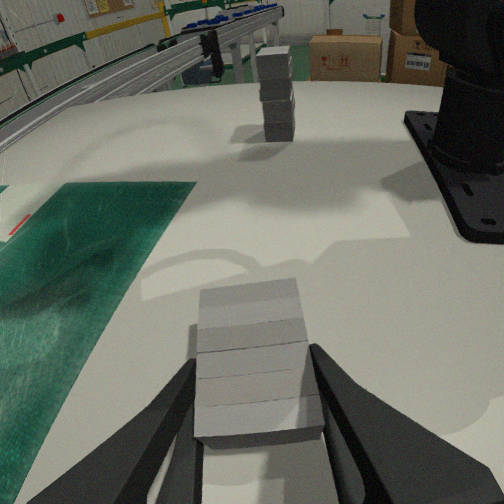

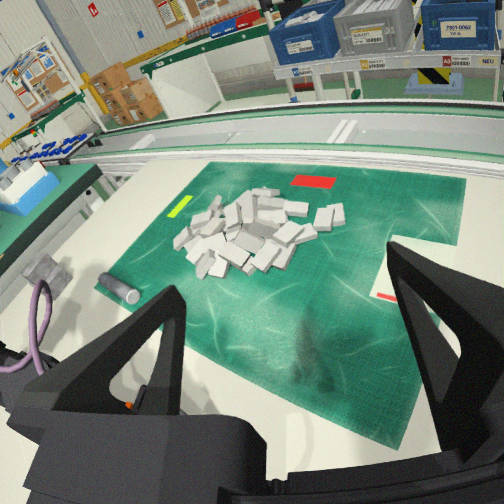

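Call:
execute_actions --actions '[{"rows":[[0,-0.02,-0.012,0.012,0,0,-0.18,0,0,0,0,0,0,1],[0,-0.03,-0.018,0.012,0,0,-0.18,0,0,0,0,0,0,1],[0,-0.04,-0.024,0.012,0,0,-0.18,0,0,0,0,0,0,1],[0,-0.05,-0.03,0.008,0,0,-0.18,0,0,0,0,0,0,1],[0,-0.065,-0.037,0,0,0,-0.18,0,0,0,0,0,0,1],[0,-0.085,-0.044,-0.012,0,0,-0.18,0,0,0,0,0,0,1],[0,-0.11,-0.051,-0.026,0,0,-0.18,0,0,0,0,0,0,1],[0,-0.135,-0.058,-0.04,0,0,-0.18,0,0,0,0,0,0,1],[0,-0.16,-0.065,-0.055,0,0,-0.18,0,0,0,0,0,0,1],[0,-0.185,-0.07,-0.07,0,0,-0.18,0,0,0,0,0,0,1],[0,-0.21,-0.07,-0.085,0,0,-0.18,0,0,0,0,0,0,1],[0,-0.235,-0.07,-0.1,0,0,-0.18,0,0,0,0,0,0,1],[0,-0.26,-0.07,-0.11,0,0,-0.18,0,0,0,0,0,0,1],[0,-0.285,-0.07,-0.12,0,0,-0.18,0,0,0,0,0,0,1],[0,-0.305,-0.07,-0.12,0,0,-0.18,0,0,0,0,0,0,1]],"steps":15}]' --pictures false

Call:
execute_actions --actions '[{"steps":8}]'

Scene clock: 167.47 s of 6200.00 s.
left_arm: end_effector_position=(+0.1559, -0.1126, +0.0537) grip_measured=-0.091 end_effector_quat_wxyz=(+0.466, +0.471, +0.674, -0.325) | right_arm: end_effector_position=(+0.2593, -0.2293, +0.2444) grip_measured=+1.000 end_effector_quat_wxyz=(+0.613, -0.200, +0.736, +0.206)
Joint positions: left_arm=[-1.228  1.757  0.303  1.091 -0.005 -0.     0.043] | right_arm=[ 0.211  0.4    0.417 -0.188 -0.297  0.008  0.094]
Joint velocities: left_arm=[-0.012 -0.882 -0.002 -0.52  -0.022 -0.022 -0.001] | right_arm=[-0.007 -0.002  0.007  0.007  0.051  0.022  0.   ]
Steps of this call (steps 1 to 15: the robot went on to your last target; steps 16 to 90: nothing new was sent; then 4.97 s passed at rest; steps 91 to 105: all 15 steps of this action). Readings (joint positions):
91: left_arm=[-1.228 2.050 0.389 1.317 -0.005 -0.000] | right_arm=[0.211 0.400 0.417 -0.188 -0.297 0.008]
92: left_arm=[-1.228 2.050 0.389 1.317 -0.005 -0.000] | right_arm=[0.211 0.400 0.417 -0.188 -0.297 0.008]
94: left_arm=[-1.228 2.042 0.381 1.315 -0.005 -0.000] | right_arm=[0.211 0.400 0.417 -0.188 -0.297 0.008]
98: left_arm=[-1.228 1.975 0.339 1.262 -0.005 -0.000] | right_arm=[0.211 0.400 0.417 -0.188 -0.297 0.008]
105: the state above

Scene clock: 167.73 s of 6200.00 s.
left_arm: end_effector_position=(+0.1558, -0.1123, +0.0657) grip_measured=-0.091 end_effector_quat_wxyz=(+0.472, +0.469, +0.671, -0.328) | right_arm: end_effector_position=(+0.2593, -0.2293, +0.2444) grip_measured=+1.000 end_effector_quat_wxyz=(+0.613, -0.200, +0.736, +0.206)
Joint positions: left_arm=[-1.228  1.695  0.303  1.045 -0.005 -0.     0.043] | right_arm=[ 0.211  0.4    0.417 -0.188 -0.297  0.008  0.094]
Joint velocities: left_arm=[-0.007 -0.002  0.002 -0.242 -0.081  0.022 -0.001] | right_arm=[-0.002 -0.002 -0.002 -0.022 -0.051 -0.095  0.   ]
Steps of this call (steps 1 to 8: the robot went on to your last target). Readings (joint positions):
1: left_arm=[-1.228 1.730 0.303 1.079 -0.005 -0.000] | right_arm=[0.211 0.400 0.417 -0.188 -0.297 0.008]
2: left_arm=[-1.228 1.712 0.303 1.074 -0.005 -0.000] | right_arm=[0.211 0.400 0.417 -0.188 -0.297 0.008]
4: left_arm=[-1.228 1.696 0.303 1.073 -0.005 -0.000] | right_arm=[0.211 0.400 0.417 -0.188 -0.297 0.008]
8: the state above
camera_calibration (this result's frames):
cam_left_wrist: T_world_to_cam=[[-0.952986, -0.271537, -0.134482, 0.128703], [-0.110491, 0.724656, -0.680195, 0.188511], [0.282152, -0.633358, -0.720589, 0.0355209], [0, 0, 0, 1]] pos_world=[0.133459, -0.0791607, 0.171129]
cam_right_wrist: T_world_to_cam=[[0.511069, -0.78513, -0.349828, -0.213375], [-0.748793, -0.206842, -0.629703, 0.315076], [0.42204, 0.58377, -0.69361, 0.31799], [0, 0, 0, 1]] pos_world=[0.210772, -0.28799, 0.344321]

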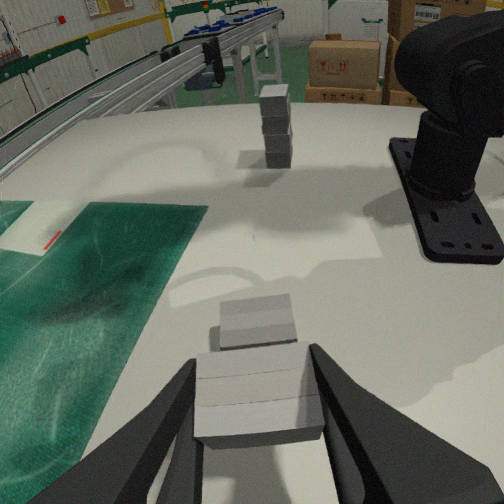

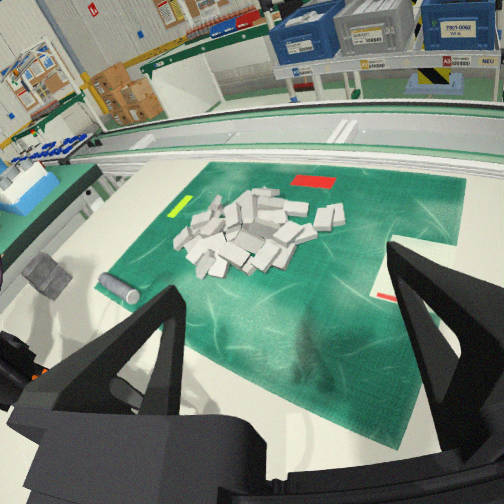

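Call:
execute_actions --actions '[{"rows":[[0,-0.04,0.03,-0.02,0,0,-0.18,0,0,0,0,0,0,1],[0,-0.065,0.05,-0.06,0,0,-0.18,0,0,0,0,0,0,1],[0.01,-0.09,0.075,-0.105,0,0,-0.18,0,0,0,0,0,0,1],[0.025,-0.12,0.1,-0.15,0,0,-0.18,0,0,0,0,0,0,1],[0.04,-0.15,0.125,-0.195,0,0,-0.18,0,0,0,0,0,0,1],[0.055,-0.18,0.15,-0.24,0,0,-0.18,0,0,0,0,0,0,1],[0.07,-0.21,0.175,-0.285,0,0,-0.18,0,0,0,0,0,0,1],[0.085,-0.24,0.2,-0.33,0,0,-0.18,0,0,0,0,0,0,1],[0.1,-0.27,0.225,-0.375,0,0,-0.18,0,0,0,0,0,0,1],[0.12,-0.3,0.25,-0.42,0,0,-0.18,0,0,0,0,0,0,1],[0.14,-0.33,0.28,-0.465,0,0,-0.18,0,0,0,0,0,0,1],[0.16,-0.355,0.31,-0.51,0,0,-0.18,0,0,0,0,0,0,1],[0.18,-0.38,0.335,-0.555,0,0,-0.18,0,0,0,0,0,0,1],[0.19,-0.4,0.36,-0.6,0,0,-0.18,0,0,0,0,0,0,1],[0.2,-0.41,0.385,-0.65,0,0,-0.18,0,0,0,0,0,0,1]],"steps":15}]' --pictures false

Call:
execute_actions --actions '[{"steps":14}]' --pictures false

Scene clock: 179.13 s of 6200.00 s.
left_arm: end_effector_position=(+0.2324, -0.0818, +0.1728) grip_measured=-0.091 end_effector_quat_wxyz=(+0.448, +0.416, +0.751, -0.247) | right_arm: end_effector_position=(+0.2593, -0.2293, +0.2444) grip_measured=+1.000 end_effector_quat_wxyz=(+0.613, -0.200, +0.736, +0.206)
Joint positions: left_arm=[-1.018  1.252  0.696  0.06  -0.003 -0.     0.043] | right_arm=[ 0.211  0.4    0.417 -0.188 -0.297  0.008  0.094]
Joint velocities: left_arm=[ 0.569 -0.828  1.018 -2.513 -0.037  0.007  0.   ] | right_arm=[-0.017 -0.002 -0.007 -0.022 -0.081  0.022  0.   ]
Steps of this call (steps 1 to 30: the robot went on to your last target; steps 31 to 90: nothing new was sent; then 7.90 s passed at rest; steps 91 to 105: all 15 steps of this action). Readings (joint positions):
91: left_arm=[-1.228 1.693 0.304 1.016 -0.005 -0.000] | right_arm=[0.211 0.400 0.417 -0.188 -0.297 0.008]
92: left_arm=[-1.228 1.685 0.308 0.993 -0.005 -0.000] | right_arm=[0.211 0.400 0.417 -0.188 -0.297 0.008]
94: left_arm=[-1.225 1.649 0.336 0.891 -0.004 -0.000] | right_arm=[0.211 0.400 0.417 -0.188 -0.297 0.008]
98: left_arm=[-1.171 1.514 0.451 0.607 -0.001 -0.000] | right_arm=[0.211 0.400 0.417 -0.188 -0.297 0.008]
105: the state above

Scene clock: 179.60 s of 6200.00 s.
left_arm: end_effector_position=(+0.2188, -0.0376, +0.1460) grip_measured=-0.091 end_effector_quat_wxyz=(+0.352, +0.431, +0.810, -0.183) | right_arm: end_effector_position=(+0.2593, -0.2293, +0.2444) grip_measured=+1.000 end_effector_quat_wxyz=(+0.613, -0.200, +0.736, +0.206)
Joint positions: left_arm=[-0.987  1.192  0.761 -0.323 -0.01  -0.     0.043] | right_arm=[ 0.211  0.4    0.417 -0.188 -0.297  0.008  0.094]
Joint velocities: left_arm=[ 0.002  0.012  0.007 -0.125 -0.022 -0.037 -0.   ] | right_arm=[-0.007 -0.012 -0.002  0.037  0.022 -0.007  0.   ]
Steps of this call (steps 1 to 14: the robot went on to your last target). Readings (joint positions):
1: left_arm=[-1.002 1.227 0.725 -0.011 -0.006 -0.000] | right_arm=[0.211 0.400 0.417 -0.188 -0.297 0.008]
2: left_arm=[-0.992 1.209 0.745 -0.062 -0.009 -0.000] | right_arm=[0.211 0.400 0.417 -0.188 -0.297 0.008]
4: left_arm=[-0.987 1.193 0.761 -0.136 -0.010 -0.000] | right_arm=[0.211 0.400 0.417 -0.188 -0.297 0.008]
8: left_arm=[-0.987 1.192 0.761 -0.262 -0.010 -0.000] | right_arm=[0.211 0.400 0.417 -0.188 -0.297 0.008]
14: the state above

Call:
execute_actions --actions '[{"rows":[[0.015,0.0,0.035,-0.04,0.005,0,-0.18,0,0,0,0,0,0,1],[0.03,0.015,0.06,-0.08,0.005,0,-0.18,0,0,0,0,0,0,1],[0.05,0.035,0.085,-0.125,0.005,0,-0.18,0,0,0,0,0,0,1],[0.07,0.06,0.11,-0.17,0.005,0,-0.18,0,0,0,0,0,0,1],[0.09,0.09,0.135,-0.215,0.005,0,-0.18,0,0,0,0,0,0,1],[0.11,0.12,0.16,-0.26,0.005,0,-0.18,0,0,0,0,0,0,1],[0.13,0.155,0.185,-0.305,0.005,0,-0.18,0,0,0,0,0,0,1],[0.15,0.19,0.21,-0.35,0.005,0,-0.18,0,0,0,0,0,0,1],[0.17,0.225,0.235,-0.395,0.005,0,-0.18,0,0,0,0,0,0,1],[0.19,0.26,0.26,-0.44,0.005,0,-0.18,0,0,0,0,0,0,1],[0.205,0.295,0.28,-0.48,0.005,0,-0.18,0,0,0,0,0,0,1],[0.22,0.33,0.3,-0.518,0.005,0,-0.18,0,0,0,0,0,0,1],[0.23,0.36,0.315,-0.518,0.005,0,-0.18,0,0,0,0,0,0,1],[0.239,0.385,0.328,-0.518,0.005,0,-0.18,0,0,0,0,0,0,1],[0.239,0.4,0.335,-0.518,0.005,0,-0.18,0,0,0,0,0,0,1]],"steps":15}]' --pictures false

Call:
execute_actions --actions '[{"steps":16}]'

Scene clock: 189.37 s of 6200.00 s.
left_arm: end_effector_position=(+0.2052, +0.0977, +0.0630) grip_measured=-0.091 end_effector_quat_wxyz=(-0.079, +0.346, +0.934, +0.031) | right_arm: end_effector_position=(+0.2593, -0.2293, +0.2444) grip_measured=+1.000 end_effector_quat_wxyz=(+0.613, -0.200, +0.736, +0.206)
Joint positions: left_arm=[-0.713  1.652  1.115 -1.203 -0.003 -0.     0.043] | right_arm=[ 0.211  0.4    0.417 -0.188 -0.297  0.008  0.094]
Joint velocities: left_arm=[ 0.32   1.004  0.354 -1.253 -0.051  0.022 -0.002] | right_arm=[-0.002 -0.002  0.007  0.037  0.037  0.022  0.   ]
Steps of this call (steps 1 to 30: the robot went on to your last target; steps 31 to 90: nothing new was sent; then 6.27 s passed at rest; steps 91 to 105: all 15 steps of this action). Readings (joint positions):
91: left_arm=[-0.987 1.192 0.763 -0.341 -0.010 -0.000] | right_arm=[0.211 0.400 0.417 -0.188 -0.297 0.008]
92: left_arm=[-0.982 1.194 0.771 -0.368 -0.007 -0.000] | right_arm=[0.211 0.400 0.417 -0.188 -0.297 0.008]
94: left_arm=[-0.955 1.216 0.811 -0.464 -0.001 -0.000] | right_arm=[0.211 0.400 0.417 -0.188 -0.297 0.008]
98: left_arm=[-0.858 1.345 0.940 -0.720 -0.000 -0.000] | right_arm=[0.211 0.400 0.417 -0.188 -0.297 0.008]
105: the state above

Scene clock: 189.90 s of 6200.00 s.
left_arm: end_effector_position=(+0.1847, +0.1187, +0.0654) grip_measured=-0.091 end_effector_quat_wxyz=(-0.162, +0.336, +0.926, +0.061) | right_arm: end_effector_position=(+0.2593, -0.2293, +0.2444) grip_measured=+1.000 end_effector_quat_wxyz=(+0.613, -0.200, +0.736, +0.206)
Joint positions: left_arm=[-0.701  1.712  1.145 -1.351 -0.003 -0.     0.043] | right_arm=[ 0.211  0.4    0.417 -0.188 -0.297  0.008  0.094]
Joint velocities: left_arm=[ 0.012 -0.002 -0.012  0.022  0.081  0.022  0.   ] | right_arm=[-0.022 -0.002 -0.007 -0.037 -0.022  0.022  0.   ]
Steps of this call (steps 1 to 16: the robot went on to your last target). Readings (joint positions):
1: left_arm=[-0.705 1.682 1.124 -1.237 -0.003 -0.000] | right_arm=[0.211 0.400 0.417 -0.188 -0.297 0.008]
2: left_arm=[-0.702 1.701 1.129 -1.261 -0.003 -0.000] | right_arm=[0.211 0.400 0.417 -0.188 -0.297 0.008]
4: left_arm=[-0.701 1.712 1.132 -1.295 -0.003 -0.000] | right_arm=[0.211 0.400 0.417 -0.188 -0.297 0.008]
8: left_arm=[-0.701 1.712 1.144 -1.336 -0.003 -0.000] | right_arm=[0.211 0.400 0.417 -0.188 -0.297 0.008]
16: the state above
camera_calibration (this result's frames):
cam_left_wrist: T_world_to_cam=[[-0.736857, -0.672349, 0.0706278, 0.213146], [-0.429103, 0.54587, 0.719651, 0.0125633], [-0.52241, 0.499973, -0.690735, 0.185525], [0, 0, 0, 1]] pos_world=[0.259369, 0.0436928, 0.104054]
cam_right_wrist: T_world_to_cam=[[0.511069, -0.78513, -0.349828, -0.213375], [-0.748793, -0.206842, -0.629703, 0.315076], [0.42204, 0.58377, -0.69361, 0.31799], [0, 0, 0, 1]] pos_world=[0.210772, -0.28799, 0.344321]

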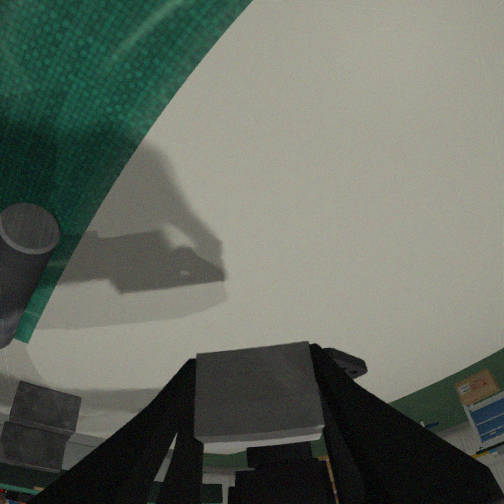

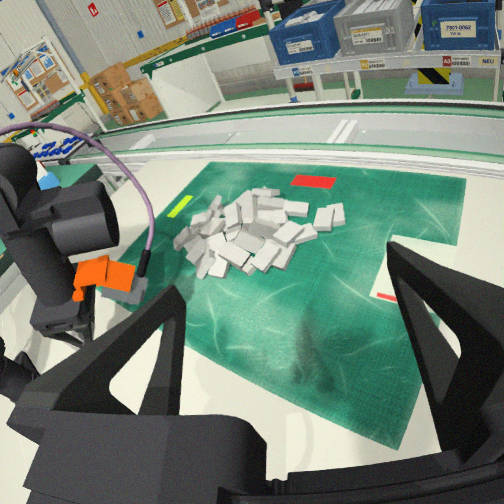

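Call:
execute_actions --actions '[{"rows":[[0,0,0,0.01,0,0,-0.18,0,0,0,0,0,0,1],[0,0.005,-0.01,0.02,0,0,-0.18,0,0,0,0,0,0,1],[0,0.01,-0.02,0.03,0,0,-0.18,0,0,0,0,0,0,1],[0,0.015,-0.03,0.04,0,0,-0.18,0,0,0,0,0,0,1],[0,0.02,-0.04,0.05,0,0,-0.18,0,0,0,0,0,0,1],[0,0.025,-0.05,0.06,0,0,-0.18,0,0,0,0,0,0,1],[0,0.03,-0.06,0.07,0,0,-0.18,0,0,0,0,0,0,1],[0,0.035,-0.07,0.08,0,0,-0.18,0,0,0,0,0,0,1],[0,0.04,-0.078,0.09,0,0,-0.18,0,0,0,0,0,0,1],[0,0.044,-0.086,0.098,0,0,-0.18,0,0,0,0,0,0,1],[0,0.048,-0.093,0.098,0,0,-0.18,0,0,0,0,0,0,1],[0,0.052,-0.099,0.098,0,0,-0.18,0,0,0,0,0,0,1],[0,0.055,-0.103,0.098,0,0,-0.18,0,0,0,0,0,0,1]],"steps":15}]' --pictures false

Call:
execute_actions --actions '[{"steps":10}]'

Scene clock: 197.60 s of 6200.00 s.
left_arm: end_effector_position=(+0.1819, +0.1210, +0.0188) grip_measured=-0.091 end_effector_quat_wxyz=(-0.166, +0.336, +0.925, +0.062) | right_arm: end_effector_position=(+0.2593, -0.2293, +0.2444) grip_measured=+1.000 end_effector_quat_wxyz=(+0.613, -0.200, +0.736, +0.206)
Joint positions: left_arm=[-0.701  1.782  1.023 -1.168 -0.003 -0.     0.043] | right_arm=[ 0.211  0.4    0.417 -0.188 -0.297  0.008  0.094]
Joint velocities: left_arm=[-0.017  0.056 -0.085  0.168 -0.022 -0.081 -0.001] | right_arm=[ 0.002 -0.022 -0.012 -0.022 -0.037  0.007  0.   ]
Steps of this call (steps 1 to 15: the robot went on to your last target; steps 16 to 90: nothing new was sent; then 4.20 s passed at rest; steps 91 to 105: all 15 steps of this action). Readings (joint positions):
91: left_arm=[-0.701 1.712 1.145 -1.351 -0.003 -0.000] | right_arm=[0.211 0.400 0.417 -0.188 -0.297 0.008]
92: left_arm=[-0.701 1.712 1.145 -1.347 -0.003 -0.000] | right_arm=[0.211 0.400 0.417 -0.188 -0.297 0.008]
94: left_arm=[-0.701 1.712 1.137 -1.323 -0.003 -0.000] | right_arm=[0.211 0.400 0.417 -0.188 -0.297 0.008]
98: left_arm=[-0.701 1.733 1.091 -1.256 -0.003 -0.000] | right_arm=[0.211 0.400 0.417 -0.188 -0.297 0.008]
105: the state above

Scene clock: 197.93 s of 6200.00 s.
left_arm: end_effector_position=(+0.1850, +0.1185, +0.0163) grip_measured=-0.091 end_effector_quat_wxyz=(-0.158, +0.337, +0.926, +0.059) | right_arm: end_effector_position=(+0.2593, -0.2293, +0.2444) grip_measured=+1.000 end_effector_quat_wxyz=(+0.613, -0.200, +0.736, +0.206)
Joint positions: left_arm=[-0.701  1.784  1.02  -1.146 -0.003 -0.     0.043] | right_arm=[ 0.211  0.4    0.417 -0.188 -0.297  0.008  0.094]
Joint velocities: left_arm=[-0.012  0.007  0.007  0.051  0.007  0.022  0.   ] | right_arm=[ 0.012  0.002  0.007 -0.007 -0.007  0.007  0.   ]
Steps of this call (steps 1 to 10: the robot went on to your last target). Readings (joint positions):
1: left_arm=[-0.701 1.784 1.021 -1.164 -0.003 -0.000] | right_arm=[0.211 0.400 0.417 -0.188 -0.297 0.008]
2: left_arm=[-0.701 1.784 1.020 -1.161 -0.003 -0.000] | right_arm=[0.211 0.400 0.417 -0.188 -0.297 0.008]
4: left_arm=[-0.701 1.784 1.020 -1.154 -0.003 -0.000] | right_arm=[0.211 0.400 0.417 -0.188 -0.297 0.008]
8: left_arm=[-0.701 1.784 1.020 -1.147 -0.003 -0.000] | right_arm=[0.211 0.400 0.417 -0.188 -0.297 0.008]
10: the state above
camera_calibration (this result's frames):
cam_left_wrist: T_world_to_cam=[[-0.737369, -0.671921, 0.0693491, 0.216732], [-0.434343, 0.550254, 0.713139, 0.0487256], [-0.517332, 0.495725, -0.697584, 0.151572], [0, 0, 0, 1]] pos_world=[0.259388, 0.0436772, 0.0559557]
cam_right_wrist: T_world_to_cam=[[0.511069, -0.78513, -0.349828, -0.213375], [-0.748793, -0.206842, -0.629703, 0.315076], [0.42204, 0.58377, -0.69361, 0.31799], [0, 0, 0, 1]] pos_world=[0.210772, -0.28799, 0.344321]

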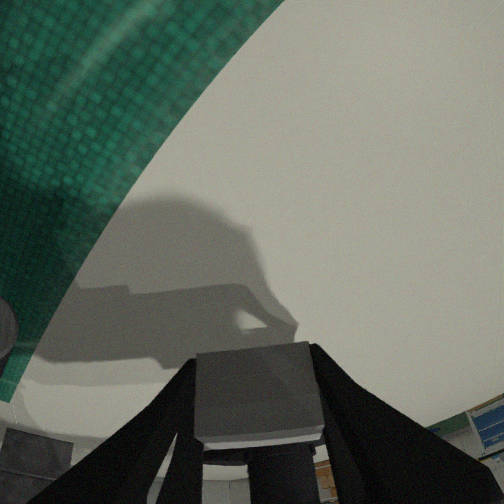

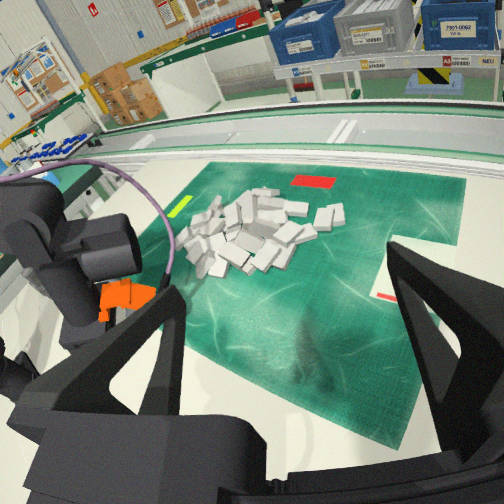

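Call:
execute_actions --actions '[{"rows":[[0,0.003,-0.003,0.004,0,0,-0.18,0,0,0,0,0,0,1],[0,0.005,-0.006,0.006,0,0,-0.18,0,0,0,0,0,0,1],[0,0.007,-0.009,0.008,0,0,-0.18,0,0,0,0,0,0,1],[0,0.009,-0.011,0.01,0,0,-0.18,0,0,0,0,0,0,1],[0,0.011,-0.013,0.012,0,0,-0.18,0,0,0,0,0,0,1],[0,0.013,-0.015,0.012,0,0,-0.18,0,0,0,0,0,0,1],[0,0.014,-0.017,0.012,0,0,-0.18,0,0,0,0,0,0,1]],"steps":15}]'

Scene clock: 201.67 s of 6200.00 s.
left_arm: end_effector_position=(+0.1843, +0.1191, +0.0094) grip_measured=-0.091 end_effector_quat_wxyz=(-0.159, +0.337, +0.926, +0.060) | right_arm: end_effector_position=(+0.2593, -0.2293, +0.2444) grip_measured=+1.000 end_effector_quat_wxyz=(+0.613, -0.200, +0.736, +0.206)
Joint positions: left_arm=[-0.701  1.799  1.005 -1.12  -0.003 -0.     0.043] | right_arm=[ 0.211  0.4    0.417 -0.188 -0.297  0.008  0.094]
Joint velocities: left_arm=[-0.002  0.002  0.012  0.007 -0.037  0.022  0.   ] | right_arm=[ 0.002 -0.012  0.002 -0.007 -0.051  0.037  0.   ]
Steps of this call (steps 1 to 30: the robot went on to your last target; steps 31 to 90: nothing new was sent; then 0.23 s passed at rest; steps 91 to 105: all 15 steps of this action). Readings (joint positions):
91: left_arm=[-0.701 1.784 1.020 -1.143 -0.003 -0.000] | right_arm=[0.211 0.400 0.417 -0.188 -0.297 0.008]
92: left_arm=[-0.701 1.784 1.020 -1.142 -0.003 -0.000] | right_arm=[0.211 0.400 0.417 -0.188 -0.297 0.008]
94: left_arm=[-0.701 1.784 1.020 -1.136 -0.003 -0.000] | right_arm=[0.211 0.400 0.417 -0.188 -0.297 0.008]
98: left_arm=[-0.701 1.788 1.013 -1.122 -0.003 -0.000] | right_arm=[0.211 0.400 0.417 -0.188 -0.297 0.008]
105: the state above
camera_calibration (this result's frames):
cam_left_wrist: T_world_to_cam=[[-0.737165, -0.672091, 0.0698613, 0.217072], [-0.432253, 0.548505, 0.715751, 0.0528832], [-0.519369, 0.497429, -0.694852, 0.146197], [0, 0, 0, 1]] pos_world=[0.258807, 0.0441631, 0.0485688]
cam_right_wrist: T_world_to_cam=[[0.511069, -0.78513, -0.349828, -0.213375], [-0.748793, -0.206842, -0.629703, 0.315076], [0.42204, 0.58377, -0.69361, 0.31799], [0, 0, 0, 1]] pos_world=[0.210772, -0.28799, 0.344321]

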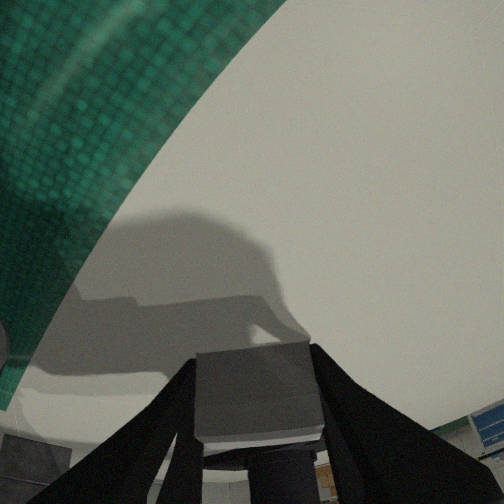

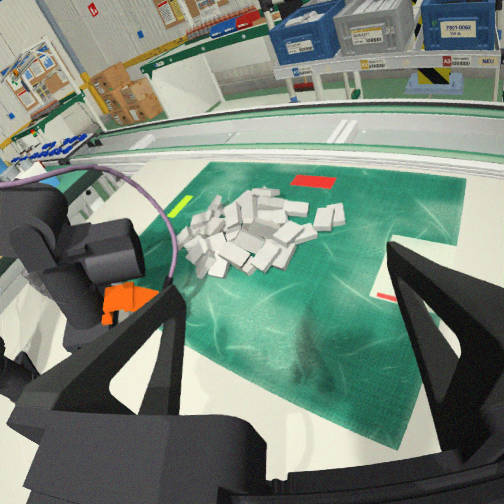

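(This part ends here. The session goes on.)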